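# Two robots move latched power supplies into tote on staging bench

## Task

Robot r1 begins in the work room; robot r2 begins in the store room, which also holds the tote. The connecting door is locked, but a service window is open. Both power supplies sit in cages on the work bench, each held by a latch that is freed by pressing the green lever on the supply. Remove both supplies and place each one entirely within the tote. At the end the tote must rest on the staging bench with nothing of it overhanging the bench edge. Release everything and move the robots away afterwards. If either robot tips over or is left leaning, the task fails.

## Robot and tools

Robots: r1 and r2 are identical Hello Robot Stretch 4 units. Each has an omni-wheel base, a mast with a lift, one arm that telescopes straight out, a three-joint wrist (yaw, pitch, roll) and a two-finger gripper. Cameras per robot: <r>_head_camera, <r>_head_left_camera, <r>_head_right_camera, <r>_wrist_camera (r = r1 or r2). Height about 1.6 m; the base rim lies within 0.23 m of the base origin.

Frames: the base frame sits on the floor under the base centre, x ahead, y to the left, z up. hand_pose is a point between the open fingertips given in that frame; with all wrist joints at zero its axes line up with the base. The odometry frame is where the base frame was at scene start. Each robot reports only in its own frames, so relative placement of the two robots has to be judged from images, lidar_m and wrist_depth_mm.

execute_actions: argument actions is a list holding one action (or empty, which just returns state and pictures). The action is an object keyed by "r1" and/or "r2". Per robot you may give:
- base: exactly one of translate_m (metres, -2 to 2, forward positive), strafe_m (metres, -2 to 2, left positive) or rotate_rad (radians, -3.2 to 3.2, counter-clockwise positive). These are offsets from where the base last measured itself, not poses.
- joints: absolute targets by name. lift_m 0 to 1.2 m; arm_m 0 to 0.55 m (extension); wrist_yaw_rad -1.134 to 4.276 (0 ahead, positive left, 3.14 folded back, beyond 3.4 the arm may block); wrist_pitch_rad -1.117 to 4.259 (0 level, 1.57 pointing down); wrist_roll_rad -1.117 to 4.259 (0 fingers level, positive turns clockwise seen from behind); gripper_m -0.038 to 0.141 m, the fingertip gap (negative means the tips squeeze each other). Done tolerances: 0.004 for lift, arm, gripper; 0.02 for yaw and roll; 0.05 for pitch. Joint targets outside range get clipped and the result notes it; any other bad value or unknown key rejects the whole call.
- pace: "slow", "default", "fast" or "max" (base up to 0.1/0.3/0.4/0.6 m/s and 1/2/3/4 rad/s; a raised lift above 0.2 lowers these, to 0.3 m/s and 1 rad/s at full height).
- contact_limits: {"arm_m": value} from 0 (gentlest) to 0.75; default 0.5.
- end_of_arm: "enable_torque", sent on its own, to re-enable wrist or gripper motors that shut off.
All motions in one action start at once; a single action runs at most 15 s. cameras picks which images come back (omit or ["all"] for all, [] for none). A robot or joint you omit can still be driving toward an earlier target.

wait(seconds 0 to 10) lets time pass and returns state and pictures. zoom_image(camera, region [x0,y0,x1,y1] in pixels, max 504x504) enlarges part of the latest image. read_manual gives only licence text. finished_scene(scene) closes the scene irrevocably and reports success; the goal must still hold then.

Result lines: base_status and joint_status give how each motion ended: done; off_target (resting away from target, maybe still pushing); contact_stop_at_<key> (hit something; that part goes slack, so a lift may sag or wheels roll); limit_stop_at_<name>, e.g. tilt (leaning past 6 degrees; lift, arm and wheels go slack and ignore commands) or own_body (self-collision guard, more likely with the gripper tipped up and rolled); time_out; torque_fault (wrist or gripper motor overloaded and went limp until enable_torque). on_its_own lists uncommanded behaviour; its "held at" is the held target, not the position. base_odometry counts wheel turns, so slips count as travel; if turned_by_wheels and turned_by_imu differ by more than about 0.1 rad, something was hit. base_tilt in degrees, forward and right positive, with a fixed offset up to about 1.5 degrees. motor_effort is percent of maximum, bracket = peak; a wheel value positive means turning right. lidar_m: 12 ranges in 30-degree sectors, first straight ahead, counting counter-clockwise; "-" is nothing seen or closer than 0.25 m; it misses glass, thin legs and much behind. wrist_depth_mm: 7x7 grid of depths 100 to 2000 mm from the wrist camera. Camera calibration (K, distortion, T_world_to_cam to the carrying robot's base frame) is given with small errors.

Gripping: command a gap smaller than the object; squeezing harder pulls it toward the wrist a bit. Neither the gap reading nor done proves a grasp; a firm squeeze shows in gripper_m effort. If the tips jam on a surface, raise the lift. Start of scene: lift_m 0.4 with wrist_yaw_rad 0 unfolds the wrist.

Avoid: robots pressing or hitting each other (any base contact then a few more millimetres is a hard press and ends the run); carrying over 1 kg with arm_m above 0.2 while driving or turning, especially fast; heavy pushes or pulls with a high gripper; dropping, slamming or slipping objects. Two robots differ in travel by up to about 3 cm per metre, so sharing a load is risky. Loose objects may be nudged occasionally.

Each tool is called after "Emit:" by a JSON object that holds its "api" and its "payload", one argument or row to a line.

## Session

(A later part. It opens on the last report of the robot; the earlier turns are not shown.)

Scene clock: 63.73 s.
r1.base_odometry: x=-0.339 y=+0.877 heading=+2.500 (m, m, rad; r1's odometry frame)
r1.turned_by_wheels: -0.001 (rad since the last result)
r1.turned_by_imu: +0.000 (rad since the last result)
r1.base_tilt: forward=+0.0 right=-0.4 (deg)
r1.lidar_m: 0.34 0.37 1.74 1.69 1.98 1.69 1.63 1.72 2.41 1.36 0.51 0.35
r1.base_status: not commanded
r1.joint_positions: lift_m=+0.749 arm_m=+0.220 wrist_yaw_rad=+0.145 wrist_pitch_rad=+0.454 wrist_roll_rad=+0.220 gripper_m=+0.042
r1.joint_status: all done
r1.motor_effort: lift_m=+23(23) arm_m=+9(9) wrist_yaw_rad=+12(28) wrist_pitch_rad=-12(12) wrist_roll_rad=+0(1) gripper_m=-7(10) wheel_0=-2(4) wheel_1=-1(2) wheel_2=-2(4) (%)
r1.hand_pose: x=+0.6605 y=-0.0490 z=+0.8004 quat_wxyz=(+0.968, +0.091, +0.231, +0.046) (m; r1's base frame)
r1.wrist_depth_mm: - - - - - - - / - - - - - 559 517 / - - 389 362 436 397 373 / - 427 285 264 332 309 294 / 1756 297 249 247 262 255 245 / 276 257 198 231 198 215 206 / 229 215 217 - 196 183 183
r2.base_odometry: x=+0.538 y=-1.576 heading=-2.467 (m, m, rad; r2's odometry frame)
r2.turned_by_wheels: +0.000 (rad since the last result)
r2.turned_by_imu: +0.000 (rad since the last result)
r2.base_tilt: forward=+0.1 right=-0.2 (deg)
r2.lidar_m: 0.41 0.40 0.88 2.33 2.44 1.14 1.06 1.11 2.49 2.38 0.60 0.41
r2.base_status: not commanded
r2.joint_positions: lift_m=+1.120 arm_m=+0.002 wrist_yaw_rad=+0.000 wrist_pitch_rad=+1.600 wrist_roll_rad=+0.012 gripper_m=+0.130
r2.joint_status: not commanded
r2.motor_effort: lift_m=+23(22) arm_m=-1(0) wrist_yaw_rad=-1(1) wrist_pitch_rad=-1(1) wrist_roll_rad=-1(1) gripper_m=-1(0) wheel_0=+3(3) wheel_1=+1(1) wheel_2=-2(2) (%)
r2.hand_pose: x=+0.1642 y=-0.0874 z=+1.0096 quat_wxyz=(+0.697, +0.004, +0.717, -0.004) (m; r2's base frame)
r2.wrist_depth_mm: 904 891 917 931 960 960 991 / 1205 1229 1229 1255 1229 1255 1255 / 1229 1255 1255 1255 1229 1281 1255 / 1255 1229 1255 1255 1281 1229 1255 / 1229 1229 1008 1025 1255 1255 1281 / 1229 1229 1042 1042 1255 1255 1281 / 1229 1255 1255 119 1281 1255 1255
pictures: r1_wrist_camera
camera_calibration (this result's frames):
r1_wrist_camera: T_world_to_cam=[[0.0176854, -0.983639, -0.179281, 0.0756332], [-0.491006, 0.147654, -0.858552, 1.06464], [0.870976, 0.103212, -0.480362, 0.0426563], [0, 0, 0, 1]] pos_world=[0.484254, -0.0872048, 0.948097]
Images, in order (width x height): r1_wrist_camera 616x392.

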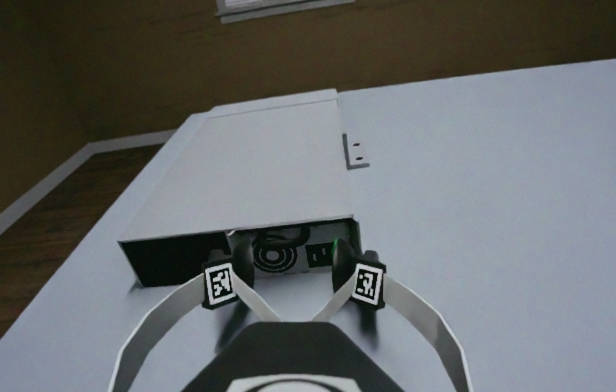

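Emit:
{"api": "execute_actions", "payload": {
  "actions": [
    {"r1":{"joints":{"gripper_m":0.075}}}
  ],
  "cameras": []
}}

Emit:
{"api": "execute_actions", "payload": {
  "actions": [
    {"r1":{"joints":{"arm_m":0.229},"pace":"slow","contact_limits":{"arm_m":0.25}}}
  ],
  "cameras": ["r1_wrist_camera"]
}}

Emit:
{"api": "execute_actions", "payload": {
  "actions": [
    {"r1":{"joints":{"gripper_m":0.046},"pace":"slow"}}
  ],
  "cameras": ["r1_wrist_camera"]
}}

Emit:
{"api": "zoom_image", "payload": {
  "camera": "r1_wrist_camera",
  "region": [180, 180, 420, 330]
}}

Scene clock: 65.03 s.
r1.base_odometry: x=-0.339 y=+0.877 heading=+2.500 (m, m, rad; r1's odometry frame)
r1.turned_by_wheels: +0.000 (rad since the last result)
r1.turned_by_imu: +0.001 (rad since the last result)
r1.base_tilt: forward=-0.1 right=-0.4 (deg)
r1.lidar_m: 0.33 0.35 1.73 1.69 1.97 1.69 1.63 1.70 2.41 1.35 0.48 0.37
r1.base_status: not commanded
r1.joint_positions: lift_m=+0.749 arm_m=+0.220 wrist_yaw_rad=+0.150 wrist_pitch_rad=+0.453 wrist_roll_rad=+0.220 gripper_m=+0.075
r1.joint_status: all done
r1.motor_effort: lift_m=+23(23) arm_m=+9(9) wrist_yaw_rad=-1(12) wrist_pitch_rad=-10(13) wrist_roll_rad=-1(1) gripper_m=-1(7) wheel_0=+0(2) wheel_1=+0(1) wheel_2=-2(2) (%)
r1.hand_pose: x=+0.6608 y=-0.0478 z=+0.8007 quat_wxyz=(+0.968, +0.090, +0.231, +0.048) (m; r1's base frame)
r1.wrist_depth_mm: - - - - - - - / - - - - - 564 521 / - - 402 353 436 402 377 / - 445 287 268 330 310 296 / 1756 300 250 253 254 255 247 / 277 254 234 229 210 216 208 / 232 217 219 - 197 184 185
r2.base_odometry: x=+0.538 y=-1.576 heading=-2.467 (m, m, rad; r2's odometry frame)
r2.turned_by_wheels: +0.000 (rad since the last result)
r2.turned_by_imu: +0.000 (rad since the last result)
r2.base_tilt: forward=+0.1 right=-0.3 (deg)
r2.lidar_m: 0.39 0.40 0.85 2.34 2.43 1.12 1.06 1.16 2.50 2.37 0.60 0.42
r2.base_status: not commanded
r2.joint_positions: lift_m=+1.120 arm_m=+0.002 wrist_yaw_rad=+0.000 wrist_pitch_rad=+1.600 wrist_roll_rad=+0.012 gripper_m=+0.130
r2.joint_status: not commanded
r2.motor_effort: lift_m=+22(22) arm_m=+0(2) wrist_yaw_rad=-1(1) wrist_pitch_rad=+0(0) wrist_roll_rad=-3(2) gripper_m=-1(1) wheel_0=+3(3) wheel_1=+1(1) wheel_2=-2(2) (%)
r2.hand_pose: x=+0.1642 y=-0.0874 z=+1.0096 quat_wxyz=(+0.697, +0.004, +0.717, -0.004) (m; r2's base frame)
r2.wrist_depth_mm: 878 891 904 931 960 991 1008 / 1229 1229 1255 1229 1255 1255 1255 / 1229 1229 1255 1229 1229 1255 1255 / 1229 1229 1229 1229 1255 1281 1255 / 1255 1229 1025 1042 1255 1281 1281 / 1255 1255 1025 1025 1255 1255 1255 / 1229 1229 1255 119 1255 1255 1255
pictures: none
No camera images: the call's "cameras" was empty. Leave "cameras" out to get every camera's image.

Scene clock: 65.83 s.
r1.base_odometry: x=-0.339 y=+0.877 heading=+2.500 (m, m, rad; r1's odometry frame)
r1.turned_by_wheels: +0.000 (rad since the last result)
r1.turned_by_imu: +0.000 (rad since the last result)
r1.base_tilt: forward=-0.1 right=-0.4 (deg)
r1.lidar_m: 0.33 0.35 1.72 1.68 1.95 1.68 1.65 1.70 2.37 1.31 0.50 0.37
r1.base_status: not commanded
r1.joint_positions: lift_m=+0.749 arm_m=+0.227 wrist_yaw_rad=+0.147 wrist_pitch_rad=+0.457 wrist_roll_rad=+0.220 gripper_m=+0.075
r1.joint_status: all done
r1.motor_effort: lift_m=+22(23) arm_m=+13(10) wrist_yaw_rad=+8(8) wrist_pitch_rad=-20(21) wrist_roll_rad=-1(1) gripper_m=+0(3) wheel_0=+1(1) wheel_1=+1(0) wheel_2=-2(2) (%)
r1.contact_limits: arm_m 0.25
r1.hand_pose: x=+0.6665 y=-0.0487 z=+0.7998 quat_wxyz=(+0.967, +0.090, +0.232, +0.046) (m; r1's base frame)
r1.wrist_depth_mm: - - - - - - - / - - - - - 549 517 / - - 389 347 424 394 373 / - 424 282 263 327 307 291 / 1756 293 242 241 258 252 242 / 272 252 230 224 201 213 206 / 229 216 218 - 195 182 182
r2.base_odometry: x=+0.538 y=-1.576 heading=-2.467 (m, m, rad; r2's odometry frame)
r2.turned_by_wheels: +0.000 (rad since the last result)
r2.turned_by_imu: +0.000 (rad since the last result)
r2.base_tilt: forward=+0.1 right=-0.2 (deg)
r2.lidar_m: 0.39 0.42 0.90 2.33 2.45 1.11 1.04 1.15 2.47 2.39 0.61 0.43
r2.base_status: not commanded
r2.joint_positions: lift_m=+1.120 arm_m=+0.002 wrist_yaw_rad=+0.000 wrist_pitch_rad=+1.600 wrist_roll_rad=+0.012 gripper_m=+0.130
r2.joint_status: not commanded
r2.motor_effort: lift_m=+22(22) arm_m=+0(0) wrist_yaw_rad=-1(1) wrist_pitch_rad=-1(0) wrist_roll_rad=-1(1) gripper_m=-1(1) wheel_0=+3(3) wheel_1=+1(1) wheel_2=-2(3) (%)
r2.hand_pose: x=+0.1642 y=-0.0874 z=+1.0096 quat_wxyz=(+0.697, +0.004, +0.717, -0.004) (m; r2's base frame)
r2.wrist_depth_mm: 891 891 904 917 946 960 991 / 1229 1255 1229 1229 1255 1255 1281 / 1229 1205 1229 1229 1229 1255 1255 / 1205 1229 1255 1229 1255 1281 1255 / 1255 1229 1025 1025 1255 1255 1229 / 1255 1229 1008 1042 1281 1255 1281 / 1229 1255 1229 120 1281 1255 1255
pictures: r1_wrist_camera
camera_calibration (this result's frames):
r1_wrist_camera: T_world_to_cam=[[0.0184712, -0.98364, -0.179196, 0.0751468], [-0.49357, 0.146895, -0.857211, 1.06756], [0.86951, 0.104279, -0.482782, 0.0400613], [0, 0, 0, 1]] pos_world=[0.490693, -0.0870791, 0.94793]
Images, in order (width x height): r1_wrist_camera 616x392.

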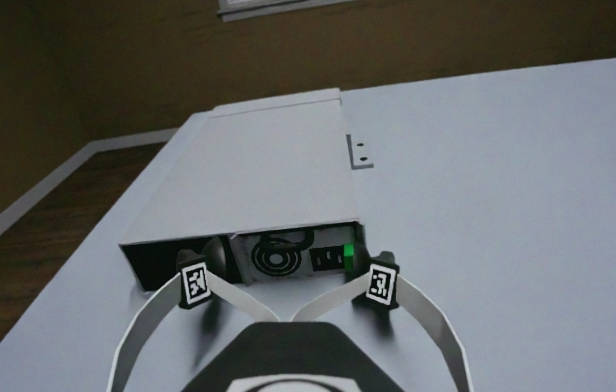

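Scene clock: 67.30 s.
r1.base_odometry: x=-0.339 y=+0.877 heading=+2.500 (m, m, rad; r1's odometry frame)
r1.turned_by_wheels: +0.000 (rad since the last result)
r1.turned_by_imu: +0.000 (rad since the last result)
r1.base_tilt: forward=-0.1 right=-0.3 (deg)
r1.lidar_m: 0.33 0.36 1.73 1.69 1.96 1.70 1.62 1.72 2.40 1.32 0.52 0.37
r1.base_status: not commanded
r1.joint_positions: lift_m=+0.749 arm_m=+0.227 wrist_yaw_rad=+0.147 wrist_pitch_rad=+0.458 wrist_roll_rad=+0.220 gripper_m=+0.046
r1.joint_status: all done
r1.motor_effort: lift_m=+22(22) arm_m=+12(13) wrist_yaw_rad=+8(12) wrist_pitch_rad=-23(24) wrist_roll_rad=-2(1) gripper_m=-9(7) wheel_0=+1(1) wheel_1=+1(0) wheel_2=-3(3) (%)
r1.hand_pose: x=+0.6665 y=-0.0487 z=+0.7995 quat_wxyz=(+0.967, +0.090, +0.233, +0.046) (m; r1's base frame)
r1.wrist_depth_mm: - - - - - - - / - - - - 603 544 517 / - - 387 343 421 392 368 / - 424 279 258 329 306 290 / 1756 293 242 241 255 251 241 / 271 250 230 232 202 213 206 / 228 215 216 - 196 182 182
r2.base_odometry: x=+0.538 y=-1.576 heading=-2.467 (m, m, rad; r2's odometry frame)
r2.turned_by_wheels: +0.000 (rad since the last result)
r2.turned_by_imu: +0.000 (rad since the last result)
r2.base_tilt: forward=+0.1 right=-0.1 (deg)
r2.lidar_m: 0.39 0.42 0.89 2.34 2.44 1.14 1.06 1.14 2.48 2.40 0.58 0.40
r2.base_status: not commanded
r2.joint_positions: lift_m=+1.120 arm_m=+0.002 wrist_yaw_rad=+0.000 wrist_pitch_rad=+1.600 wrist_roll_rad=+0.012 gripper_m=+0.130
r2.joint_status: not commanded
r2.motor_effort: lift_m=+23(23) arm_m=-1(1) wrist_yaw_rad=-1(1) wrist_pitch_rad=-1(0) wrist_roll_rad=-4(1) gripper_m=-2(1) wheel_0=+3(3) wheel_1=+1(1) wheel_2=-2(2) (%)
r2.hand_pose: x=+0.1642 y=-0.0874 z=+1.0096 quat_wxyz=(+0.697, +0.004, +0.717, -0.004) (m; r2's base frame)
r2.wrist_depth_mm: 891 891 904 917 960 976 991 / 1205 1229 1229 1255 1255 1255 1255 / 1205 1229 1255 1229 1255 1255 1255 / 1205 1229 1229 1255 1229 1255 1255 / 1229 1255 1025 1008 1229 1281 1255 / 1255 1229 1025 1025 1255 1281 1255 / 1205 1229 1255 119 1255 1281 1255
pictures: r1_wrist_camera
camera_calibration (this result's frames):
r1_wrist_camera: T_world_to_cam=[[0.0186273, -0.983709, -0.178802, 0.0747108], [-0.494369, 0.14638, -0.856839, 1.06758], [0.869053, 0.104355, -0.483588, 0.0408532], [0, 0, 0, 1]] pos_world=[0.490884, -0.0870425, 0.94786]
Images, in order (width x height): r1_wrist_camera 616x392.

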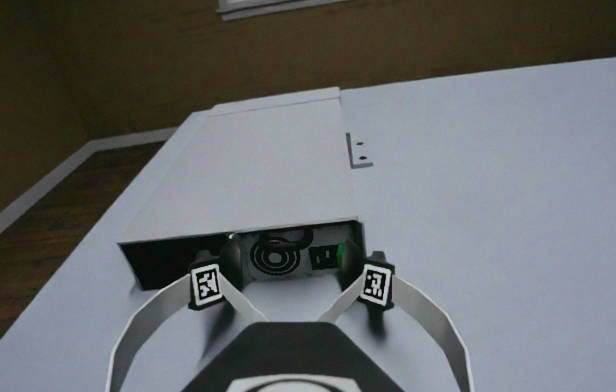

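Region (180, 180, 420, 330) of r1_wrist_camera's 616x392 image, scaled by 2.100; it fills the top 315 rows of this view, and the rest is white.

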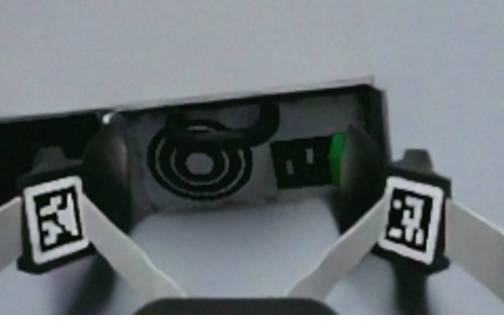

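Emit:
{"api": "execute_actions", "payload": {
  "actions": [
    {"r1":{"joints":{"gripper_m":0.025},"pace":"slow"}}
  ],
  "cameras": ["r1_wrist_camera"]
}}

Emit:
{"api": "zoom_image", "payload": {
  "camera": "r1_wrist_camera",
  "region": [180, 180, 420, 330]
}}

Scene clock: 68.60 s.
r1.base_odometry: x=-0.339 y=+0.877 heading=+2.499 (m, m, rad; r1's odometry frame)
r1.turned_by_wheels: -0.001 (rad since the last result)
r1.turned_by_imu: +0.000 (rad since the last result)
r1.base_tilt: forward=-0.1 right=-0.3 (deg)
r1.lidar_m: 0.32 0.38 1.75 1.68 1.93 1.69 1.60 1.71 2.40 1.36 0.43 0.37
r1.base_status: not commanded
r1.joint_positions: lift_m=+0.749 arm_m=+0.227 wrist_yaw_rad=+0.146 wrist_pitch_rad=+0.457 wrist_roll_rad=+0.220 gripper_m=+0.025
r1.joint_status: all done
r1.motor_effort: lift_m=+22(22) arm_m=+9(12) wrist_yaw_rad=+9(19) wrist_pitch_rad=-21(26) wrist_roll_rad=-3(2) gripper_m=-12(15) wheel_0=-3(3) wheel_1=-2(2) wheel_2=-3(4) (%)
r1.hand_pose: x=+0.6671 y=-0.0489 z=+0.7997 quat_wxyz=(+0.967, +0.090, +0.232, +0.046) (m; r1's base frame)
r1.wrist_depth_mm: - - - - - - - / - - - - 603 549 504 / - - 382 351 421 389 368 / - 407 279 260 325 306 290 / 1661 282 240 238 258 252 242 / 272 254 192 229 188 213 204 / 226 213 217 - 195 182 182
r2.base_odometry: x=+0.538 y=-1.576 heading=-2.467 (m, m, rad; r2's odometry frame)
r2.turned_by_wheels: +0.000 (rad since the last result)
r2.turned_by_imu: +0.000 (rad since the last result)
r2.base_tilt: forward=+0.1 right=-0.2 (deg)
r2.lidar_m: 0.39 0.41 0.90 2.35 2.43 1.12 1.06 1.12 2.49 2.38 0.59 0.42
r2.base_status: not commanded
r2.joint_positions: lift_m=+1.120 arm_m=+0.002 wrist_yaw_rad=+0.000 wrist_pitch_rad=+1.600 wrist_roll_rad=+0.012 gripper_m=+0.130
r2.joint_status: not commanded
r2.motor_effort: lift_m=+23(23) arm_m=-1(0) wrist_yaw_rad=-1(1) wrist_pitch_rad=+0(0) wrist_roll_rad=-1(5) gripper_m=+0(0) wheel_0=+3(3) wheel_1=+1(1) wheel_2=-2(2) (%)
r2.hand_pose: x=+0.1642 y=-0.0874 z=+1.0096 quat_wxyz=(+0.697, +0.004, +0.717, -0.004) (m; r2's base frame)
r2.wrist_depth_mm: 891 891 904 931 960 976 991 / 1229 1229 1229 1229 1255 1255 1255 / 1229 1229 1255 1229 1255 1255 1255 / 1229 1229 1255 1255 1255 1255 1255 / 1229 1229 1025 1042 1281 1255 1281 / 1255 1281 1025 1042 1255 1281 1281 / 1255 1229 1229 119 1255 1255 1281
pictures: r1_wrist_camera
camera_calibration (this result's frames):
r1_wrist_camera: T_world_to_cam=[[0.0179012, -0.983699, -0.178929, 0.0751078], [-0.493698, 0.146923, -0.857132, 1.06787], [0.869449, 0.10368, -0.48302, 0.0396747], [0, 0, 0, 1]] pos_world=[0.491367, -0.0871247, 0.947911]
Images, in order (width x height): r1_wrist_camera 616x392.

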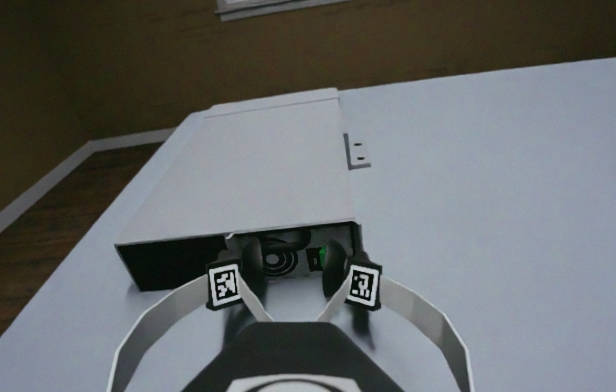

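Region (180, 180, 420, 330) of r1_wrist_camera's 616x392 image, scaled by 2.100; it fills the top 315 rows of this view, and the rest is white.

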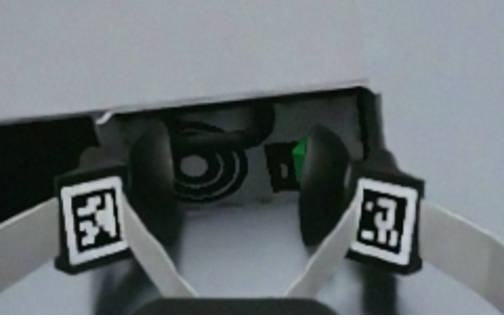

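Emit:
{"api": "execute_actions", "payload": {
  "actions": [
    {"r1":{"joints":{"gripper_m":0.04,"arm_m":0.237},"pace":"slow","contact_limits":{"arm_m":0.3}}}
  ],
  "cameras": ["r1_wrist_camera"]
}}

Emit:
{"api": "zoom_image", "payload": {
  "camera": "r1_wrist_camera",
  "region": [180, 180, 420, 330]
}}

Scene clock: 69.77 s.
r1.base_odometry: x=-0.339 y=+0.877 heading=+2.499 (m, m, rad; r1's odometry frame)
r1.turned_by_wheels: +0.000 (rad since the last result)
r1.turned_by_imu: +0.000 (rad since the last result)
r1.base_tilt: forward=+0.0 right=-0.3 (deg)
r1.lidar_m: 0.34 0.36 1.71 1.69 1.98 1.68 1.61 1.71 2.42 1.31 0.51 0.35
r1.base_status: not commanded
r1.joint_positions: lift_m=+0.749 arm_m=+0.234 wrist_yaw_rad=+0.140 wrist_pitch_rad=+0.462 wrist_roll_rad=+0.220 gripper_m=+0.040
r1.joint_status: all done
r1.on_its_own: wrist_yaw_rad is at rest, and its effort (+27) is outside its rest range (-13 to +13); wrist_pitch_rad is at rest, and its effort (-34) is outside its rest range (-23 to +23)
r1.motor_effort: lift_m=+21(23) arm_m=+16(19) wrist_yaw_rad=+27(26) wrist_pitch_rad=-34(34) wrist_roll_rad=-3(0) gripper_m=-2(11) wheel_0=-1(3) wheel_1=+1(2) wheel_2=-9(9) (%)
r1.contact_limits: arm_m 0.3
r1.hand_pose: x=+0.6729 y=-0.0505 z=+0.7986 quat_wxyz=(+0.967, +0.091, +0.234, +0.043) (m; r1's base frame)
r1.wrist_depth_mm: - - - - - - - / - - - - 597 539 504 / - - 375 353 418 384 366 / - 392 278 258 324 304 289 / 1708 279 237 234 257 251 242 / 268 253 196 227 196 213 204 / 227 213 215 - 195 181 181
r2.base_odometry: x=+0.538 y=-1.576 heading=-2.467 (m, m, rad; r2's odometry frame)
r2.turned_by_wheels: +0.000 (rad since the last result)
r2.turned_by_imu: +0.000 (rad since the last result)
r2.base_tilt: forward=+0.1 right=-0.2 (deg)
r2.lidar_m: 0.39 0.41 0.89 2.35 2.43 1.14 1.07 1.15 2.49 2.37 0.58 0.42
r2.base_status: not commanded
r2.joint_positions: lift_m=+1.120 arm_m=+0.002 wrist_yaw_rad=+0.000 wrist_pitch_rad=+1.600 wrist_roll_rad=+0.012 gripper_m=+0.130
r2.joint_status: not commanded
r2.motor_effort: lift_m=+23(23) arm_m=+0(0) wrist_yaw_rad=-1(1) wrist_pitch_rad=-1(0) wrist_roll_rad=-1(3) gripper_m=-1(0) wheel_0=+3(3) wheel_1=+1(1) wheel_2=-3(2) (%)
r2.hand_pose: x=+0.1642 y=-0.0874 z=+1.0096 quat_wxyz=(+0.697, +0.004, +0.717, -0.004) (m; r2's base frame)
r2.wrist_depth_mm: 878 904 917 931 946 976 1008 / 1205 1229 1229 1229 1255 1229 1255 / 1255 1255 1205 1255 1255 1255 1255 / 1229 1229 1229 1255 1255 1255 1255 / 1205 1229 1025 1042 1229 1255 1255 / 1229 1229 1025 1025 1255 1281 1255 / 1229 1255 1255 119 1255 1281 1255
pictures: r1_wrist_camera
camera_calibration (this result's frames):
r1_wrist_camera: T_world_to_cam=[[0.0115019, -0.983898, -0.17836, 0.0770641], [-0.496689, 0.149189, -0.85501, 1.07045], [0.867852, 0.0984234, -0.486975, 0.0382369], [0, 0, 0, 1]] pos_world=[0.497613, -0.0876399, 0.947615]
Images, in order (width x height): r1_wrist_camera 616x392.

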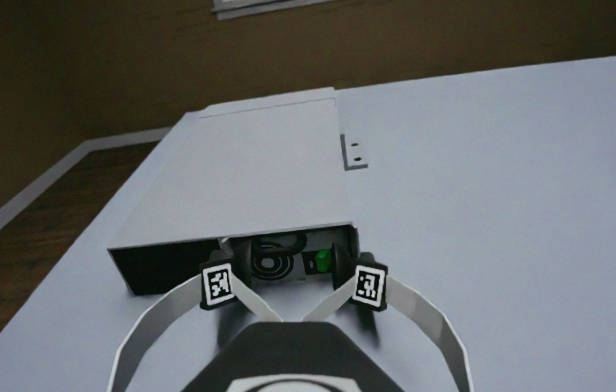

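Region (180, 180, 420, 330) of r1_wrist_camera's 616x392 image, scaled by 2.100; it fills the top 315 rows of this view, and the rest is white.

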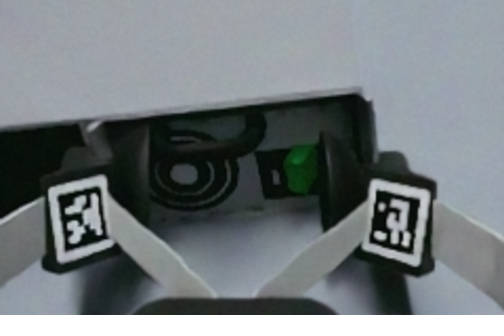

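Emit:
{"api": "execute_actions", "payload": {
  "actions": [
    {"r1":{"joints":{"gripper_m":0.0,"arm_m":0.244,"lift_m":0.746},"pace":"slow","contact_limits":{"arm_m":0.3}}}
  ],
  "cameras": ["r1_wrist_camera"]
}}

Emit:
{"api": "zoom_image", "payload": {
  "camera": "r1_wrist_camera",
  "region": [180, 180, 420, 330]
}}

Scene clock: 71.67 s.
r1.base_odometry: x=-0.339 y=+0.877 heading=+2.500 (m, m, rad; r1's odometry frame)
r1.turned_by_wheels: +0.001 (rad since the last result)
r1.turned_by_imu: +0.002 (rad since the last result)
r1.base_tilt: forward=-0.1 right=-0.3 (deg)
r1.lidar_m: 0.33 0.37 1.73 1.64 1.95 1.69 1.63 1.68 2.41 1.32 0.51 0.36
r1.base_status: not commanded
r1.joint_positions: lift_m=+0.747 arm_m=+0.235 wrist_yaw_rad=+0.146 wrist_pitch_rad=+0.458 wrist_roll_rad=+0.220 gripper_m=+0.001
r1.joint_status: arm_m contact_stop (moved +0.001 of +0.010); the others done
r1.on_its_own: arm_m is slack since a contact_stop (your +0.244 is given up); wrist_pitch_rad is at rest, and its effort (-24) is outside its rest range (-23 to +23)
r1.motor_effort: lift_m=+19(20) arm_m=+0(18) wrist_yaw_rad=+10(30) wrist_pitch_rad=-24(38) wrist_roll_rad=-2(2) gripper_m=-24(25) wheel_0=+0(1) wheel_1=+0(3) wheel_2=-3(12) (%)
r1.contact_limits: arm_m 0.3
r1.hand_pose: x=+0.6751 y=-0.0488 z=+0.7973 quat_wxyz=(+0.967, +0.090, +0.233, +0.046) (m; r1's base frame)
r1.wrist_depth_mm: - - - - - - - / - - - - 591 535 500 / - - 370 336 418 384 362 / - 399 274 255 322 301 286 / 1661 277 233 229 256 247 239 / 266 239 190 229 187 204 202 / 223 211 213 - 193 182 179
r2.base_odometry: x=+0.538 y=-1.576 heading=-2.467 (m, m, rad; r2's odometry frame)
r2.turned_by_wheels: +0.000 (rad since the last result)
r2.turned_by_imu: +0.000 (rad since the last result)
r2.base_tilt: forward=+0.1 right=-0.3 (deg)
r2.lidar_m: 0.37 0.41 0.88 2.33 2.45 1.12 1.07 1.14 2.47 2.38 0.57 0.42
r2.base_status: not commanded
r2.joint_positions: lift_m=+1.120 arm_m=+0.002 wrist_yaw_rad=+0.000 wrist_pitch_rad=+1.600 wrist_roll_rad=+0.012 gripper_m=+0.130
r2.joint_status: not commanded
r2.motor_effort: lift_m=+22(23) arm_m=+0(1) wrist_yaw_rad=-1(1) wrist_pitch_rad=-1(1) wrist_roll_rad=-2(2) gripper_m=+0(0) wheel_0=+3(3) wheel_1=+1(1) wheel_2=-2(2) (%)
r2.hand_pose: x=+0.1642 y=-0.0874 z=+1.0096 quat_wxyz=(+0.697, +0.004, +0.717, -0.004) (m; r2's base frame)
r2.wrist_depth_mm: 891 891 917 931 946 960 1008 / 1229 1229 1255 1255 1255 1255 1255 / 1205 1229 1229 1229 1255 1255 1255 / 1229 1229 1255 1255 1255 1255 1255 / 1229 1255 1025 1025 1255 1229 1281 / 1255 1229 1025 1042 1255 1255 1255 / 1229 1255 1229 119 1255 1281 1255
pictures: r1_wrist_camera
camera_calibration (this result's frames):
r1_wrist_camera: T_world_to_cam=[[0.0181417, -0.983715, -0.17882, 0.0743846], [-0.494492, 0.146616, -0.856727, 1.06998], [0.868993, 0.103967, -0.483779, 0.0325245], [0, 0, 0, 1]] pos_world=[0.499483, -0.0870847, 0.945716]
Images, in order (width x height): r1_wrist_camera 616x392.

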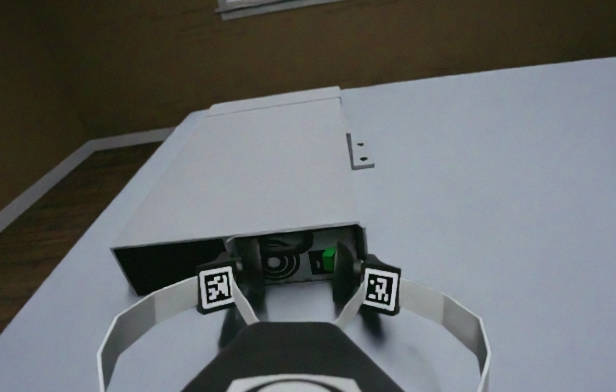

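Region (180, 180, 420, 330) of r1_wrist_camera's 616x392 image, scaled by 2.100; it fills the top 315 rows of this view, and the rest is white.

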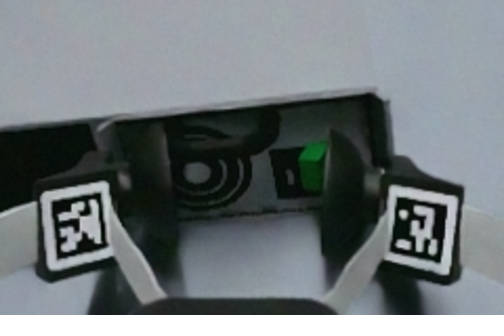

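Emit:
{"api": "execute_actions", "payload": {
  "actions": [
    {"r1":{"joints":{"gripper_m":-0.037,"arm_m":0.241,"lift_m":0.744},"pace":"slow"}}
  ],
  "cameras": ["r1_wrist_camera"]
}}

Emit:
{"api": "zoom_image", "payload": {
  "camera": "r1_wrist_camera",
  "region": [180, 180, 420, 330]
}}

Scene clock: 73.20 s.
r1.base_odometry: x=-0.339 y=+0.877 heading=+2.500 (m, m, rad; r1's odometry frame)
r1.turned_by_wheels: +0.000 (rad since the last result)
r1.turned_by_imu: +0.000 (rad since the last result)
r1.base_tilt: forward=+0.0 right=-0.4 (deg)
r1.lidar_m: 0.35 0.34 1.73 1.70 1.96 1.69 1.64 1.70 2.39 1.33 0.48 0.34
r1.base_status: not commanded
r1.joint_positions: lift_m=+0.744 arm_m=+0.240 wrist_yaw_rad=+0.149 wrist_pitch_rad=+0.457 wrist_roll_rad=+0.219 gripper_m=-0.036
r1.joint_status: all done
r1.motor_effort: lift_m=+19(18) arm_m=+8(13) wrist_yaw_rad=+0(12) wrist_pitch_rad=-21(25) wrist_roll_rad=+1(1) gripper_m=-31(31) wheel_0=+0(0) wheel_1=+0(0) wheel_2=-1(3) (%)
r1.hand_pose: x=+0.6796 y=-0.0480 z=+0.7950 quat_wxyz=(+0.967, +0.090, +0.232, +0.047) (m; r1's base frame)
r1.wrist_depth_mm: - - - - - - - / - - - - 580 530 496 / - - 366 330 410 379 357 / - 394 270 250 314 297 281 / 1708 272 227 224 249 244 236 / 264 163 196 224 181 198 199 / 221 208 211 - 189 179 177
r2.base_odometry: x=+0.538 y=-1.576 heading=-2.467 (m, m, rad; r2's odometry frame)
r2.turned_by_wheels: +0.000 (rad since the last result)
r2.turned_by_imu: +0.000 (rad since the last result)
r2.base_tilt: forward=+0.1 right=-0.2 (deg)
r2.lidar_m: 0.38 0.43 0.89 2.36 2.44 1.12 1.07 1.14 2.50 2.39 0.58 0.41
r2.base_status: not commanded
r2.joint_positions: lift_m=+1.120 arm_m=+0.002 wrist_yaw_rad=+0.000 wrist_pitch_rad=+1.600 wrist_roll_rad=+0.012 gripper_m=+0.130
r2.joint_status: not commanded
r2.motor_effort: lift_m=+23(23) arm_m=+0(0) wrist_yaw_rad=-1(1) wrist_pitch_rad=+0(1) wrist_roll_rad=-3(3) gripper_m=-1(2) wheel_0=+3(3) wheel_1=+1(1) wheel_2=-2(2) (%)
r2.hand_pose: x=+0.1642 y=-0.0874 z=+1.0096 quat_wxyz=(+0.697, +0.004, +0.717, -0.004) (m; r2's base frame)
r2.wrist_depth_mm: 866 891 917 931 946 976 1008 / 1205 1229 1229 1229 1255 1255 1281 / 1229 1255 1255 1255 1255 1229 1255 / 1229 1229 1229 1255 1255 1255 1255 / 1255 1229 1042 1025 1229 1281 1281 / 1255 1255 1025 1025 1255 1255 1255 / 1229 1229 1255 120 1255 1255 1255
pictures: r1_wrist_camera
camera_calibration (this result's frames):
r1_wrist_camera: T_world_to_cam=[[0.0216025, -0.983734, -0.178325, 0.0719548], [-0.493925, 0.144578, -0.8574, 1.07016], [0.869236, 0.106601, -0.482768, 0.0265883], [0, 0, 0, 1]] pos_world=[0.503913, -0.0867715, 0.943223]
Images, in order (width x height): r1_wrist_camera 616x392.

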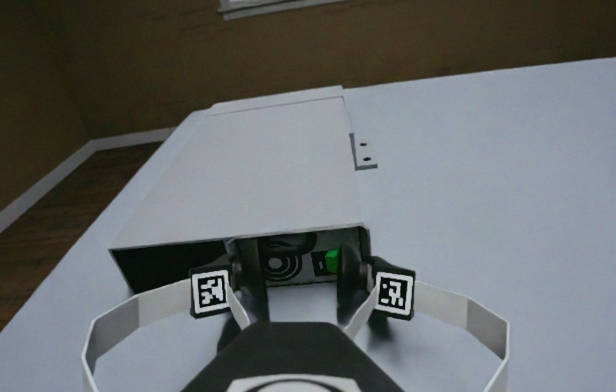

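Region (180, 180, 420, 330) of r1_wrist_camera's 616x392 image, scaled by 2.100; it fills the top 315 rows of this view, and the rest is white.

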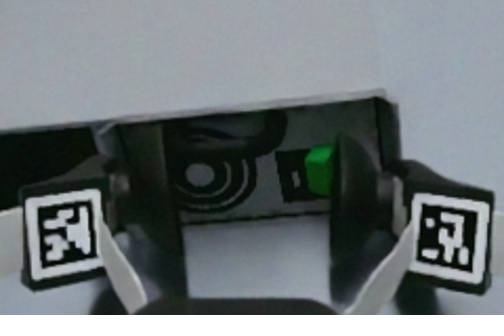

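Emit:
{"api": "execute_actions", "payload": {
  "actions": [
    {"r1":{"joints":{"arm_m":0.234,"lift_m":0.742},"pace":"slow"}}
  ],
  "cameras": ["r1_wrist_camera"]
}}

Emit:
{"api": "zoom_image", "payload": {
  "camera": "r1_wrist_camera",
  "region": [180, 180, 420, 330]
}}

Scene clock: 74.10 s.
r1.base_odometry: x=-0.340 y=+0.877 heading=+2.500 (m, m, rad; r1's odometry frame)
r1.turned_by_wheels: +0.000 (rad since the last result)
r1.turned_by_imu: +0.000 (rad since the last result)
r1.base_tilt: forward=-0.1 right=-0.4 (deg)
r1.lidar_m: 0.35 0.35 1.72 1.68 1.97 1.71 1.64 1.72 2.38 1.35 0.48 0.35
r1.base_status: not commanded
r1.joint_positions: lift_m=+0.742 arm_m=+0.236 wrist_yaw_rad=+0.149 wrist_pitch_rad=+0.455 wrist_roll_rad=+0.219 gripper_m=-0.036
r1.joint_status: all done
r1.motor_effort: lift_m=+19(18) arm_m=-10(9) wrist_yaw_rad=+0(1) wrist_pitch_rad=-16(20) wrist_roll_rad=+3(4) gripper_m=-28(33) wheel_0=+0(0) wheel_1=+0(0) wheel_2=+1(1) (%)
r1.hand_pose: x=+0.6758 y=-0.0479 z=+0.7935 quat_wxyz=(+0.967, +0.090, +0.232, +0.048) (m; r1's base frame)
r1.wrist_depth_mm: - - - - - - - / - - - - 591 530 500 / - - 364 330 410 379 355 / - 387 267 249 315 296 282 / 1708 273 230 227 250 243 236 / 262 163 196 224 182 196 198 / 219 206 209 - 189 179 176
r2.base_odometry: x=+0.538 y=-1.576 heading=-2.467 (m, m, rad; r2's odometry frame)
r2.turned_by_wheels: +0.000 (rad since the last result)
r2.turned_by_imu: +0.000 (rad since the last result)
r2.base_tilt: forward=+0.1 right=-0.2 (deg)
r2.lidar_m: 0.39 0.41 0.88 2.32 2.45 1.13 1.08 1.15 2.47 2.38 0.59 0.43
r2.base_status: not commanded
r2.joint_positions: lift_m=+1.120 arm_m=+0.002 wrist_yaw_rad=+0.000 wrist_pitch_rad=+1.600 wrist_roll_rad=+0.012 gripper_m=+0.130
r2.joint_status: not commanded
r2.motor_effort: lift_m=+22(22) arm_m=+0(1) wrist_yaw_rad=-1(1) wrist_pitch_rad=+0(0) wrist_roll_rad=-3(4) gripper_m=-1(1) wheel_0=+3(3) wheel_1=+1(1) wheel_2=-2(2) (%)
r2.hand_pose: x=+0.1642 y=-0.0874 z=+1.0096 quat_wxyz=(+0.697, +0.004, +0.717, -0.004) (m; r2's base frame)
r2.wrist_depth_mm: 891 904 904 931 931 976 1008 / 1229 1229 1255 1255 1255 1255 1255 / 1205 1229 1229 1229 1229 1229 1255 / 1229 1205 1255 1255 1255 1281 1255 / 1205 1255 1008 1008 1255 1255 1255 / 1229 1229 1042 1025 1255 1281 1281 / 1229 1229 1229 119 1255 1255 1281
pictures: r1_wrist_camera
camera_calibration (this result's frames):
r1_wrist_camera: T_world_to_cam=[[0.0220503, -0.983723, -0.178335, 0.0715076], [-0.492571, 0.144535, -0.858186, 1.06665], [0.869993, 0.106766, -0.481367, 0.0274743], [0, 0, 0, 1]] pos_world=[0.499922, -0.0867584, 0.941361]
Images, in order (width x height): r1_wrist_camera 616x392.

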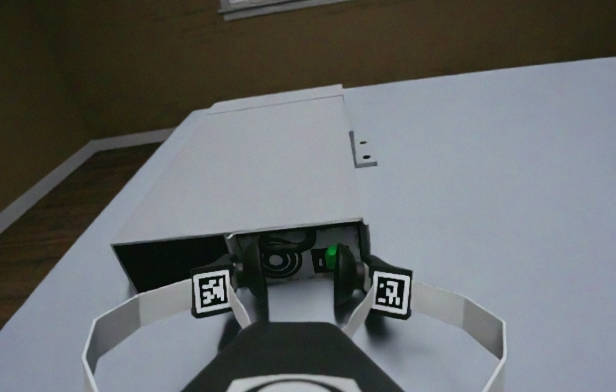

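Region (180, 180, 420, 330) of r1_wrist_camera's 616x392 image, scaled by 2.100; it fills the top 315 rows of this view, and the rest is white.

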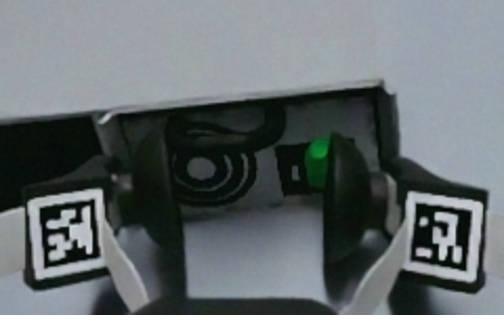

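Emit:
{"api": "execute_actions", "payload": {
  "actions": [
    {"r1":{"joints":{"arm_m":0.240,"lift_m":0.748,"gripper_m":0.035},"pace":"slow"}}
  ],
  "cameras": ["r1_wrist_camera"]
}}

Emit:
{"api": "zoom_image", "payload": {
  "camera": "r1_wrist_camera",
  "region": [180, 180, 420, 330]
}}

Scene clock: 77.13 s.
r1.base_odometry: x=-0.339 y=+0.877 heading=+2.499 (m, m, rad; r1's odometry frame)
r1.turned_by_wheels: -0.001 (rad since the last result)
r1.turned_by_imu: -0.001 (rad since the last result)
r1.base_tilt: forward=-0.2 right=-0.3 (deg)
r1.lidar_m: 0.34 0.37 1.74 1.69 1.97 1.70 1.63 1.71 2.41 1.37 0.50 0.35
r1.base_status: not commanded
r1.joint_positions: lift_m=+0.748 arm_m=+0.237 wrist_yaw_rad=+0.137 wrist_pitch_rad=+0.463 wrist_roll_rad=+0.220 gripper_m=+0.035
r1.joint_status: all done
r1.on_its_own: wrist_yaw_rad is at rest, and its effort (+36) is outside its rest range (-13 to +13); wrist_pitch_rad is at rest, and its effort (-37) is outside its rest range (-23 to +23)
r1.motor_effort: lift_m=+20(26) arm_m=+14(19) wrist_yaw_rad=+36(36) wrist_pitch_rad=-37(43) wrist_roll_rad=-1(3) gripper_m=-3(32) wheel_0=+1(1) wheel_1=+2(2) wheel_2=-12(12) (%)
r1.hand_pose: x=+0.6760 y=-0.0513 z=+0.7974 quat_wxyz=(+0.967, +0.091, +0.235, +0.041) (m; r1's base frame)
r1.wrist_depth_mm: - - - - - - - / - - - - 591 539 508 / - - 373 355 421 387 366 / - 384 278 258 322 303 289 / 1661 279 236 232 258 249 241 / 271 250 198 228 193 212 203 / 226 212 216 - 196 182 181
r2.base_odometry: x=+0.538 y=-1.576 heading=-2.467 (m, m, rad; r2's odometry frame)
r2.turned_by_wheels: +0.000 (rad since the last result)
r2.turned_by_imu: +0.001 (rad since the last result)
r2.base_tilt: forward=+0.1 right=-0.2 (deg)
r2.lidar_m: 0.39 0.42 0.85 2.34 2.45 1.12 1.05 1.16 2.48 2.38 0.59 0.43
r2.base_status: not commanded
r2.joint_positions: lift_m=+1.120 arm_m=+0.002 wrist_yaw_rad=+0.000 wrist_pitch_rad=+1.600 wrist_roll_rad=+0.012 gripper_m=+0.130
r2.joint_status: not commanded
r2.motor_effort: lift_m=+23(23) arm_m=-1(0) wrist_yaw_rad=-1(1) wrist_pitch_rad=+0(0) wrist_roll_rad=-4(1) gripper_m=+0(0) wheel_0=+3(3) wheel_1=+1(1) wheel_2=-2(3) (%)
r2.hand_pose: x=+0.1642 y=-0.0874 z=+1.0096 quat_wxyz=(+0.697, +0.004, +0.717, -0.004) (m; r2's base frame)
r2.wrist_depth_mm: 878 891 904 931 946 976 991 / 1229 1229 1229 1229 1255 1255 1255 / 1182 1255 1229 1229 1255 1255 1281 / 1205 1255 1229 1229 1229 1281 1255 / 1229 1229 1025 1025 1255 1255 1255 / 1229 1255 1025 1042 1229 1255 1255 / 1229 1229 1229 120 1255 1281 1255
pictures: r1_wrist_camera
camera_calibration (this result's frames):
r1_wrist_camera: T_world_to_cam=[[0.00844195, -0.984013, -0.177898, 0.0776871], [-0.497201, 0.150224, -0.854531, 1.07115], [0.867594, 0.0956652, -0.487984, 0.0358886], [0, 0, 0, 1]] pos_world=[0.500787, -0.0879012, 0.946668]
Images, in order (width x height): r1_wrist_camera 616x392.

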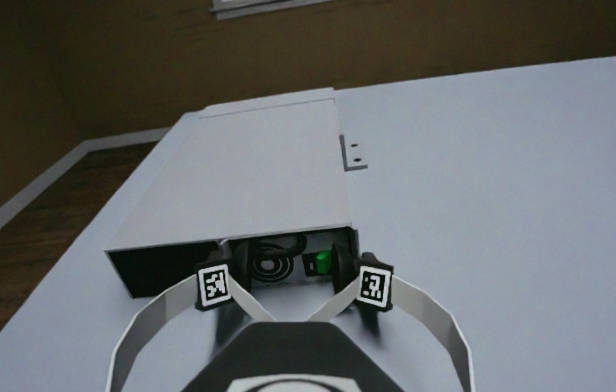

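Region (180, 180, 420, 330) of r1_wrist_camera's 616x392 image, scaled by 2.100; it fills the top 315 rows of this view, and the rest is white.

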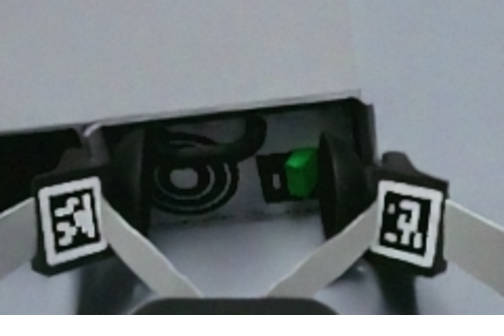

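Good seating. Squeeze while following in, then pull briskly.

Emit:
{"api": "execute_actions", "payload": {
  "actions": [
    {"r1":{"joints":{"gripper_m":0.0,"lift_m":0.746},"pace":"slow"}}
  ],
  "cameras": []
}}

Emit:
{"api": "execute_actions", "payload": {
  "actions": [
    {"r1":{"joints":{"gripper_m":-0.037,"arm_m":0.250,"lift_m":0.743},"pace":"slow"}}
  ],
  "cameras": ["r1_wrist_camera"]
}}

Emit:
{"api": "zoom_image", "payload": {
  "camera": "r1_wrist_camera",
  "region": [180, 180, 420, 330]
}}

Emit:
{"api": "execute_actions", "payload": {
  "actions": [
    {"r1":{"joints":{"arm_m":0.215},"pace":"default"}}
  ],
  "cameras": ["r1_wrist_camera"]
}}

Scene clock: 79.00 s.
r1.base_odometry: x=-0.339 y=+0.877 heading=+2.500 (m, m, rad; r1's odometry frame)
r1.turned_by_wheels: +0.000 (rad since the last result)
r1.turned_by_imu: +0.001 (rad since the last result)
r1.base_tilt: forward=+0.0 right=-0.3 (deg)
r1.lidar_m: 0.34 0.37 1.72 1.69 1.98 1.65 1.64 1.72 2.41 1.33 0.50 0.37
r1.base_status: not commanded
r1.joint_positions: lift_m=+0.746 arm_m=+0.238 wrist_yaw_rad=+0.143 wrist_pitch_rad=+0.460 wrist_roll_rad=+0.220 gripper_m=+0.001
r1.joint_status: all done
r1.on_its_own: wrist_yaw_rad is at rest, and its effort (+19) is outside its rest range (-13 to +13); wrist_pitch_rad is at rest, and its effort (-29) is outside its rest range (-23 to +23)
r1.motor_effort: lift_m=+17(19) arm_m=+13(14) wrist_yaw_rad=+19(36) wrist_pitch_rad=-29(38) wrist_roll_rad=+0(1) gripper_m=-22(22) wheel_0=+1(1) wheel_1=+2(3) wheel_2=-8(13) (%)
r1.hand_pose: x=+0.6770 y=-0.0496 z=+0.7965 quat_wxyz=(+0.967, +0.090, +0.234, +0.044) (m; r1's base frame)
r1.wrist_depth_mm: - - - - - - - / - - - - 591 530 504 / - - 368 342 418 382 362 / - 382 274 254 320 300 287 / 1661 278 230 229 255 248 238 / 265 233 187 227 187 204 201 / 224 209 213 - 193 182 179
r2.base_odometry: x=+0.538 y=-1.576 heading=-2.467 (m, m, rad; r2's odometry frame)
r2.turned_by_wheels: +0.000 (rad since the last result)
r2.turned_by_imu: +0.000 (rad since the last result)
r2.base_tilt: forward=+0.1 right=-0.2 (deg)
r2.lidar_m: 0.38 0.40 0.86 2.34 2.41 1.13 1.06 1.15 2.49 2.38 0.58 0.43
r2.base_status: not commanded
r2.joint_positions: lift_m=+1.120 arm_m=+0.002 wrist_yaw_rad=+0.000 wrist_pitch_rad=+1.600 wrist_roll_rad=+0.012 gripper_m=+0.130
r2.joint_status: not commanded
r2.motor_effort: lift_m=+22(22) arm_m=+0(1) wrist_yaw_rad=-1(1) wrist_pitch_rad=-1(0) wrist_roll_rad=-3(1) gripper_m=-1(1) wheel_0=+3(3) wheel_1=+1(1) wheel_2=-2(3) (%)
r2.hand_pose: x=+0.1642 y=-0.0874 z=+1.0096 quat_wxyz=(+0.697, +0.004, +0.717, -0.004) (m; r2's base frame)
r2.wrist_depth_mm: 878 891 917 931 946 976 991 / 1229 1255 1255 1255 1205 1255 1229 / 1205 1229 1205 1229 1255 1255 1255 / 1205 1229 1255 1229 1255 1255 1255 / 1255 1229 1025 1025 1255 1255 1255 / 1229 1229 1025 1042 1255 1255 1281 / 1229 1229 1255 120 1281 1229 1255
pictures: none
No camera images: the call's "cameras" was empty. Leave "cameras" out to get every camera's image.

Scene clock: 80.40 s.
r1.base_odometry: x=-0.339 y=+0.877 heading=+2.500 (m, m, rad; r1's odometry frame)
r1.turned_by_wheels: +0.000 (rad since the last result)
r1.turned_by_imu: +0.002 (rad since the last result)
r1.base_tilt: forward=+0.0 right=-0.3 (deg)
r1.lidar_m: 0.34 0.36 1.74 1.67 1.94 1.67 1.63 1.74 2.43 1.32 0.48 0.37
r1.base_status: not commanded
r1.joint_positions: lift_m=+0.743 arm_m=+0.247 wrist_yaw_rad=+0.142 wrist_pitch_rad=+0.463 wrist_roll_rad=+0.220 gripper_m=-0.036
r1.joint_status: all done
r1.on_its_own: wrist_yaw_rad is at rest, and its effort (+21) is outside its rest range (-13 to +13); wrist_pitch_rad is at rest, and its effort (-37) is outside its rest range (-23 to +23)
r1.motor_effort: lift_m=+17(16) arm_m=+14(20) wrist_yaw_rad=+21(30) wrist_pitch_rad=-37(39) wrist_roll_rad=-2(2) gripper_m=-26(26) wheel_0=+3(3) wheel_1=+2(3) wheel_2=-10(12) (%)
r1.hand_pose: x=+0.6863 y=-0.0501 z=+0.7927 quat_wxyz=(+0.967, +0.090, +0.235, +0.043) (m; r1's base frame)
r1.wrist_depth_mm: - - - - - - - / - - - - 564 521 477 / - - 353 322 404 373 351 / - 357 263 244 310 293 278 / 1576 258 221 219 251 239 232 / 259 168 199 221 181 195 196 / 215 207 207 - 187 175 175
r2.base_odometry: x=+0.538 y=-1.576 heading=-2.467 (m, m, rad; r2's odometry frame)
r2.turned_by_wheels: +0.000 (rad since the last result)
r2.turned_by_imu: +0.000 (rad since the last result)
r2.base_tilt: forward=+0.1 right=-0.2 (deg)
r2.lidar_m: 0.39 0.41 0.88 2.36 2.44 1.13 1.06 1.13 2.48 2.38 0.58 0.44
r2.base_status: not commanded
r2.joint_positions: lift_m=+1.120 arm_m=+0.002 wrist_yaw_rad=+0.000 wrist_pitch_rad=+1.600 wrist_roll_rad=+0.012 gripper_m=+0.130
r2.joint_status: not commanded
r2.motor_effort: lift_m=+23(22) arm_m=-1(1) wrist_yaw_rad=-1(1) wrist_pitch_rad=-1(0) wrist_roll_rad=-1(2) gripper_m=+0(0) wheel_0=+3(3) wheel_1=+1(1) wheel_2=-2(2) (%)
r2.hand_pose: x=+0.1642 y=-0.0874 z=+1.0096 quat_wxyz=(+0.697, +0.004, +0.717, -0.004) (m; r2's base frame)
r2.wrist_depth_mm: 891 891 917 917 946 976 991 / 1229 1229 1229 1229 1255 1255 1255 / 1229 1229 1229 1229 1255 1255 1281 / 1255 1229 1255 1255 1255 1255 1255 / 1229 1229 1042 1042 1255 1255 1255 / 1229 1205 1025 1025 1255 1255 1255 / 1255 1255 1255 120 1255 1255 1281
pictures: r1_wrist_camera
camera_calibration (this result's frames):
r1_wrist_camera: T_world_to_cam=[[0.0131031, -0.983974, -0.177831, 0.0747447], [-0.497814, 0.147819, -0.854594, 1.07238], [0.867185, 0.0997245, -0.4879, 0.0249946], [0, 0, 0, 1]] pos_world=[0.51119, -0.0874633, 0.941933]
Images, in order (width x height): r1_wrist_camera 616x392.

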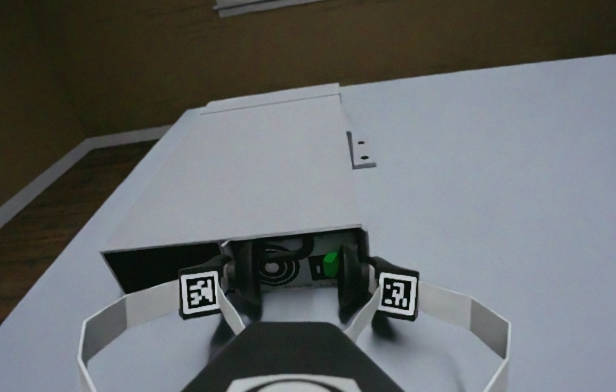

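Region (180, 180, 420, 330) of r1_wrist_camera's 616x392 image, scaled by 2.100; it fills the top 315 rows of this view, and the rest is white.

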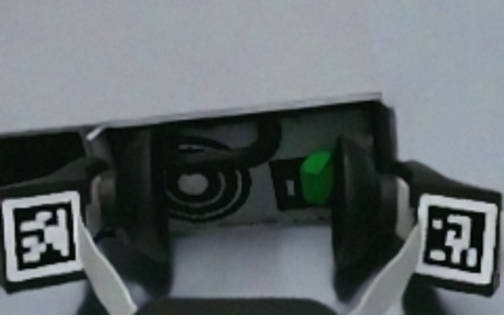

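Scene clock: 81.27 s.
r1.base_odometry: x=-0.340 y=+0.877 heading=+2.500 (m, m, rad; r1's odometry frame)
r1.turned_by_wheels: +0.000 (rad since the last result)
r1.turned_by_imu: +0.001 (rad since the last result)
r1.base_tilt: forward=+0.0 right=-0.3 (deg)
r1.lidar_m: 0.33 0.39 1.74 1.68 1.96 1.71 1.62 1.72 2.42 1.32 0.50 0.36
r1.base_status: not commanded
r1.joint_positions: lift_m=+0.743 arm_m=+0.217 wrist_yaw_rad=+0.150 wrist_pitch_rad=+0.452 wrist_roll_rad=+0.220 gripper_m=-0.036
r1.joint_status: all done
r1.motor_effort: lift_m=+20(20) arm_m=-9(12) wrist_yaw_rad=-2(22) wrist_pitch_rad=-7(39) wrist_roll_rad=+0(1) gripper_m=-18(33) wheel_0=+0(2) wheel_1=+0(2) wheel_2=+0(10) (%)
r1.hand_pose: x=+0.6571 y=-0.0477 z=+0.7952 quat_wxyz=(+0.968, +0.090, +0.230, +0.048) (m; r1's base frame)
r1.wrist_depth_mm: - - - - - - - / - - - - 603 544 508 / - - 382 340 421 389 366 / - 424 277 256 314 303 287 / 1756 297 281 233 254 248 239 / 268 249 180 201 176 209 202 / 224 210 213 - 191 179 179
r2.base_odometry: x=+0.538 y=-1.576 heading=-2.467 (m, m, rad; r2's odometry frame)
r2.turned_by_wheels: +0.000 (rad since the last result)
r2.turned_by_imu: +0.000 (rad since the last result)
r2.base_tilt: forward=+0.1 right=-0.2 (deg)
r2.lidar_m: 0.36 0.41 0.89 2.33 2.45 1.14 1.07 1.12 2.48 2.38 0.61 0.43
r2.base_status: not commanded
r2.joint_positions: lift_m=+1.120 arm_m=+0.002 wrist_yaw_rad=+0.000 wrist_pitch_rad=+1.600 wrist_roll_rad=+0.012 gripper_m=+0.130
r2.joint_status: not commanded
r2.motor_effort: lift_m=+22(22) arm_m=+0(1) wrist_yaw_rad=-1(1) wrist_pitch_rad=-1(0) wrist_roll_rad=-2(1) gripper_m=+0(1) wheel_0=+3(3) wheel_1=+1(1) wheel_2=-3(2) (%)
r2.hand_pose: x=+0.1642 y=-0.0874 z=+1.0096 quat_wxyz=(+0.697, +0.004, +0.717, -0.004) (m; r2's base frame)
r2.wrist_depth_mm: 878 891 917 931 946 976 1008 / 1205 1229 1229 1229 1255 1229 1281 / 1229 1255 1229 1205 1255 1255 1281 / 1229 1205 1255 1255 1255 1255 1255 / 1229 1229 1025 1025 1255 1255 1281 / 1229 1255 1025 1042 1255 1255 1255 / 1229 1229 1255 119 1281 1281 1281
pictures: r1_wrist_camera
camera_calibration (this result's frames):
r1_wrist_camera: T_world_to_cam=[[0.022943, -0.983539, -0.179235, 0.0725866], [-0.490095, 0.145197, -0.859491, 1.05831], [0.871367, 0.107562, -0.478696, 0.0415574], [0, 0, 0, 1]] pos_world=[0.480793, -0.0867411, 0.942508]
Images, in order (width x height): r1_wrist_camera 616x392.

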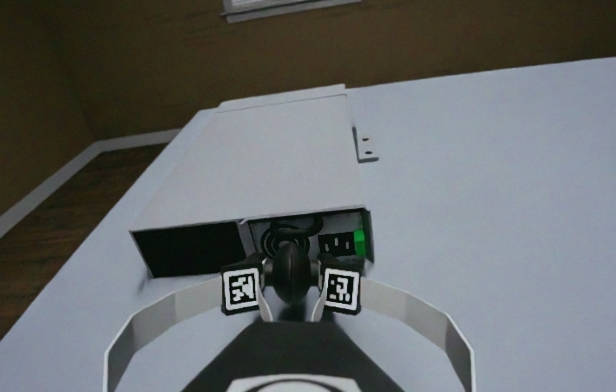

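Emit:
{"api": "execute_actions", "payload": {
  "actions": [
    {"r1":{"joints":{"gripper_m":0.068,"lift_m":0.750,"wrist_roll_rad":0.27,"arm_m":0.212},"base":{"strafe_m":-0.009}}}
  ],
  "cameras": []
}}

Emit:
{"api": "execute_actions", "payload": {
  "actions": [
    {"r1":{"joints":{"arm_m":0.228},"pace":"slow","contact_limits":{"arm_m":0.3}}}
  ],
  "cameras": ["r1_wrist_camera"]
}}

Emit:
{"api": "zoom_image", "payload": {
  "camera": "r1_wrist_camera",
  "region": [180, 180, 420, 330]
}}

Scene clock: 83.30 s.
r1.base_odometry: x=-0.334 y=+0.885 heading=+2.500 (m, m, rad; r1's odometry frame)
r1.turned_by_wheels: +0.000 (rad since the last result)
r1.turned_by_imu: +0.000 (rad since the last result)
r1.base_tilt: forward=-0.1 right=-0.4 (deg)
r1.lidar_m: 0.33 0.36 1.76 1.71 1.94 1.68 1.61 1.74 2.43 1.32 0.48 0.37
r1.base_status: done
r1.joint_positions: lift_m=+0.750 arm_m=+0.213 wrist_yaw_rad=+0.153 wrist_pitch_rad=+0.452 wrist_roll_rad=+0.270 gripper_m=+0.068
r1.joint_status: all done
r1.motor_effort: lift_m=+23(24) arm_m=-8(9) wrist_yaw_rad=-9(9) wrist_pitch_rad=-7(7) wrist_roll_rad=-1(0) gripper_m=-1(18) wheel_0=+0(6) wheel_1=+0(4) wheel_2=+0(0) (%)
r1.hand_pose: x=+0.6541 y=-0.0469 z=+0.8019 quat_wxyz=(+0.965, +0.114, +0.232, +0.044) (m; r1's base frame)
r1.wrist_depth_mm: - - - - - - - / - - - - 597 521 477 / - - 410 364 421 384 351 / - - 297 270 329 301 283 / 1921 317 259 260 259 249 239 / 300 264 237 225 210 212 202 / 242 225 224 - 197 182 179
r2.base_odometry: x=+0.538 y=-1.576 heading=-2.467 (m, m, rad; r2's odometry frame)
r2.turned_by_wheels: +0.000 (rad since the last result)
r2.turned_by_imu: +0.000 (rad since the last result)
r2.base_tilt: forward=+0.1 right=-0.2 (deg)
r2.lidar_m: 0.39 0.42 0.91 2.34 2.43 1.14 1.06 1.15 2.49 2.38 0.61 0.42
r2.base_status: not commanded
r2.joint_positions: lift_m=+1.120 arm_m=+0.002 wrist_yaw_rad=+0.000 wrist_pitch_rad=+1.600 wrist_roll_rad=+0.012 gripper_m=+0.130
r2.joint_status: not commanded
r2.motor_effort: lift_m=+23(23) arm_m=+0(1) wrist_yaw_rad=-1(1) wrist_pitch_rad=+0(0) wrist_roll_rad=-1(1) gripper_m=+0(0) wheel_0=+3(3) wheel_1=+1(1) wheel_2=-2(2) (%)
r2.hand_pose: x=+0.1642 y=-0.0874 z=+1.0096 quat_wxyz=(+0.697, +0.004, +0.717, -0.004) (m; r2's base frame)
r2.wrist_depth_mm: 878 891 904 946 946 976 1008 / 1205 1229 1255 1255 1255 1255 1229 / 1205 1229 1229 1255 1229 1281 1255 / 1229 1229 1229 1255 1255 1281 1255 / 1255 1229 1025 1025 1255 1255 1255 / 1255 1229 1025 1042 1229 1281 1281 / 1229 1229 1255 119 1255 1255 1255
pictures: none
No camera images: the call's "cameras" was empty. Leave "cameras" out to get every camera's image.

Scene clock: 84.37 s.
r1.base_odometry: x=-0.334 y=+0.884 heading=+2.500 (m, m, rad; r1's odometry frame)
r1.turned_by_wheels: +0.000 (rad since the last result)
r1.turned_by_imu: +0.000 (rad since the last result)
r1.base_tilt: forward=-0.1 right=-0.3 (deg)
r1.lidar_m: 0.33 0.36 1.75 1.69 1.93 1.68 1.63 1.71 2.38 1.28 0.48 0.37
r1.base_status: not commanded
r1.joint_positions: lift_m=+0.750 arm_m=+0.226 wrist_yaw_rad=+0.149 wrist_pitch_rad=+0.460 wrist_roll_rad=+0.270 gripper_m=+0.068
r1.joint_status: all done
r1.on_its_own: wrist_pitch_rad is at rest, and its effort (-30) is outside its rest range (-23 to +23)
r1.motor_effort: lift_m=+21(23) arm_m=+13(16) wrist_yaw_rad=+1(20) wrist_pitch_rad=-30(30) wrist_roll_rad=-2(2) gripper_m=+0(2) wheel_0=+3(3) wheel_1=+2(1) wheel_2=-4(6) (%)
r1.contact_limits: arm_m 0.3
r1.hand_pose: x=+0.6651 y=-0.0480 z=+0.8001 quat_wxyz=(+0.964, +0.114, +0.235, +0.041) (m; r1's base frame)
r1.wrist_depth_mm: - - - - - - - / - - - - 574 500 459 / - - 387 351 410 373 343 / - 442 285 260 319 294 277 / 1808 297 244 244 255 244 233 / 286 258 233 197 189 207 198 / 236 221 220 - 191 180 178
r2.base_odometry: x=+0.538 y=-1.576 heading=-2.467 (m, m, rad; r2's odometry frame)
r2.turned_by_wheels: +0.000 (rad since the last result)
r2.turned_by_imu: +0.000 (rad since the last result)
r2.base_tilt: forward=+0.1 right=-0.2 (deg)
r2.lidar_m: 0.39 0.40 0.89 2.35 2.41 1.14 1.06 1.15 2.49 2.36 0.60 0.42
r2.base_status: not commanded
r2.joint_positions: lift_m=+1.120 arm_m=+0.002 wrist_yaw_rad=+0.000 wrist_pitch_rad=+1.600 wrist_roll_rad=+0.012 gripper_m=+0.130
r2.joint_status: not commanded
r2.motor_effort: lift_m=+22(22) arm_m=-1(1) wrist_yaw_rad=-1(1) wrist_pitch_rad=+0(1) wrist_roll_rad=-1(3) gripper_m=+0(0) wheel_0=+3(3) wheel_1=+1(1) wheel_2=-2(2) (%)
r2.hand_pose: x=+0.1642 y=-0.0874 z=+1.0096 quat_wxyz=(+0.697, +0.004, +0.717, -0.004) (m; r2's base frame)
r2.wrist_depth_mm: 891 904 917 917 946 960 991 / 1229 1229 1229 1229 1255 1255 1255 / 1255 1255 1229 1255 1255 1255 1255 / 1229 1229 1255 1255 1229 1281 1255 / 1255 1229 1025 1025 1281 1255 1255 / 1229 1229 1025 1025 1255 1255 1281 / 1229 1229 1229 120 1255 1255 1255
pictures: r1_wrist_camera
camera_calibration (this result's frames):
r1_wrist_camera: T_world_to_cam=[[-0.00255829, -0.974965, -0.222344, 0.124797], [-0.498259, 0.194021, -0.845041, 1.06275], [0.867024, 0.108623, -0.486281, 0.0459917], [0, 0, 0, 1]] pos_world=[0.489967, -0.0895187, 0.948177]
Images, in order (width x height): r1_wrist_camera 616x392.

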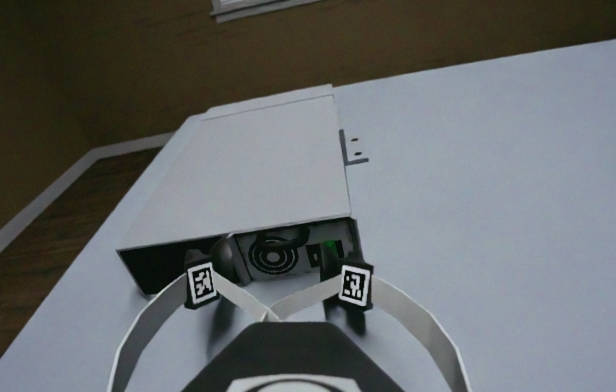

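Region (180, 180, 420, 330) of r1_wrist_camera's 616x392 image, scaled by 2.100; it fills the top 315 rows of this view, and the rest is white.

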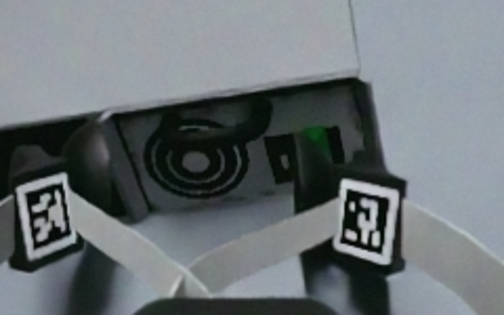

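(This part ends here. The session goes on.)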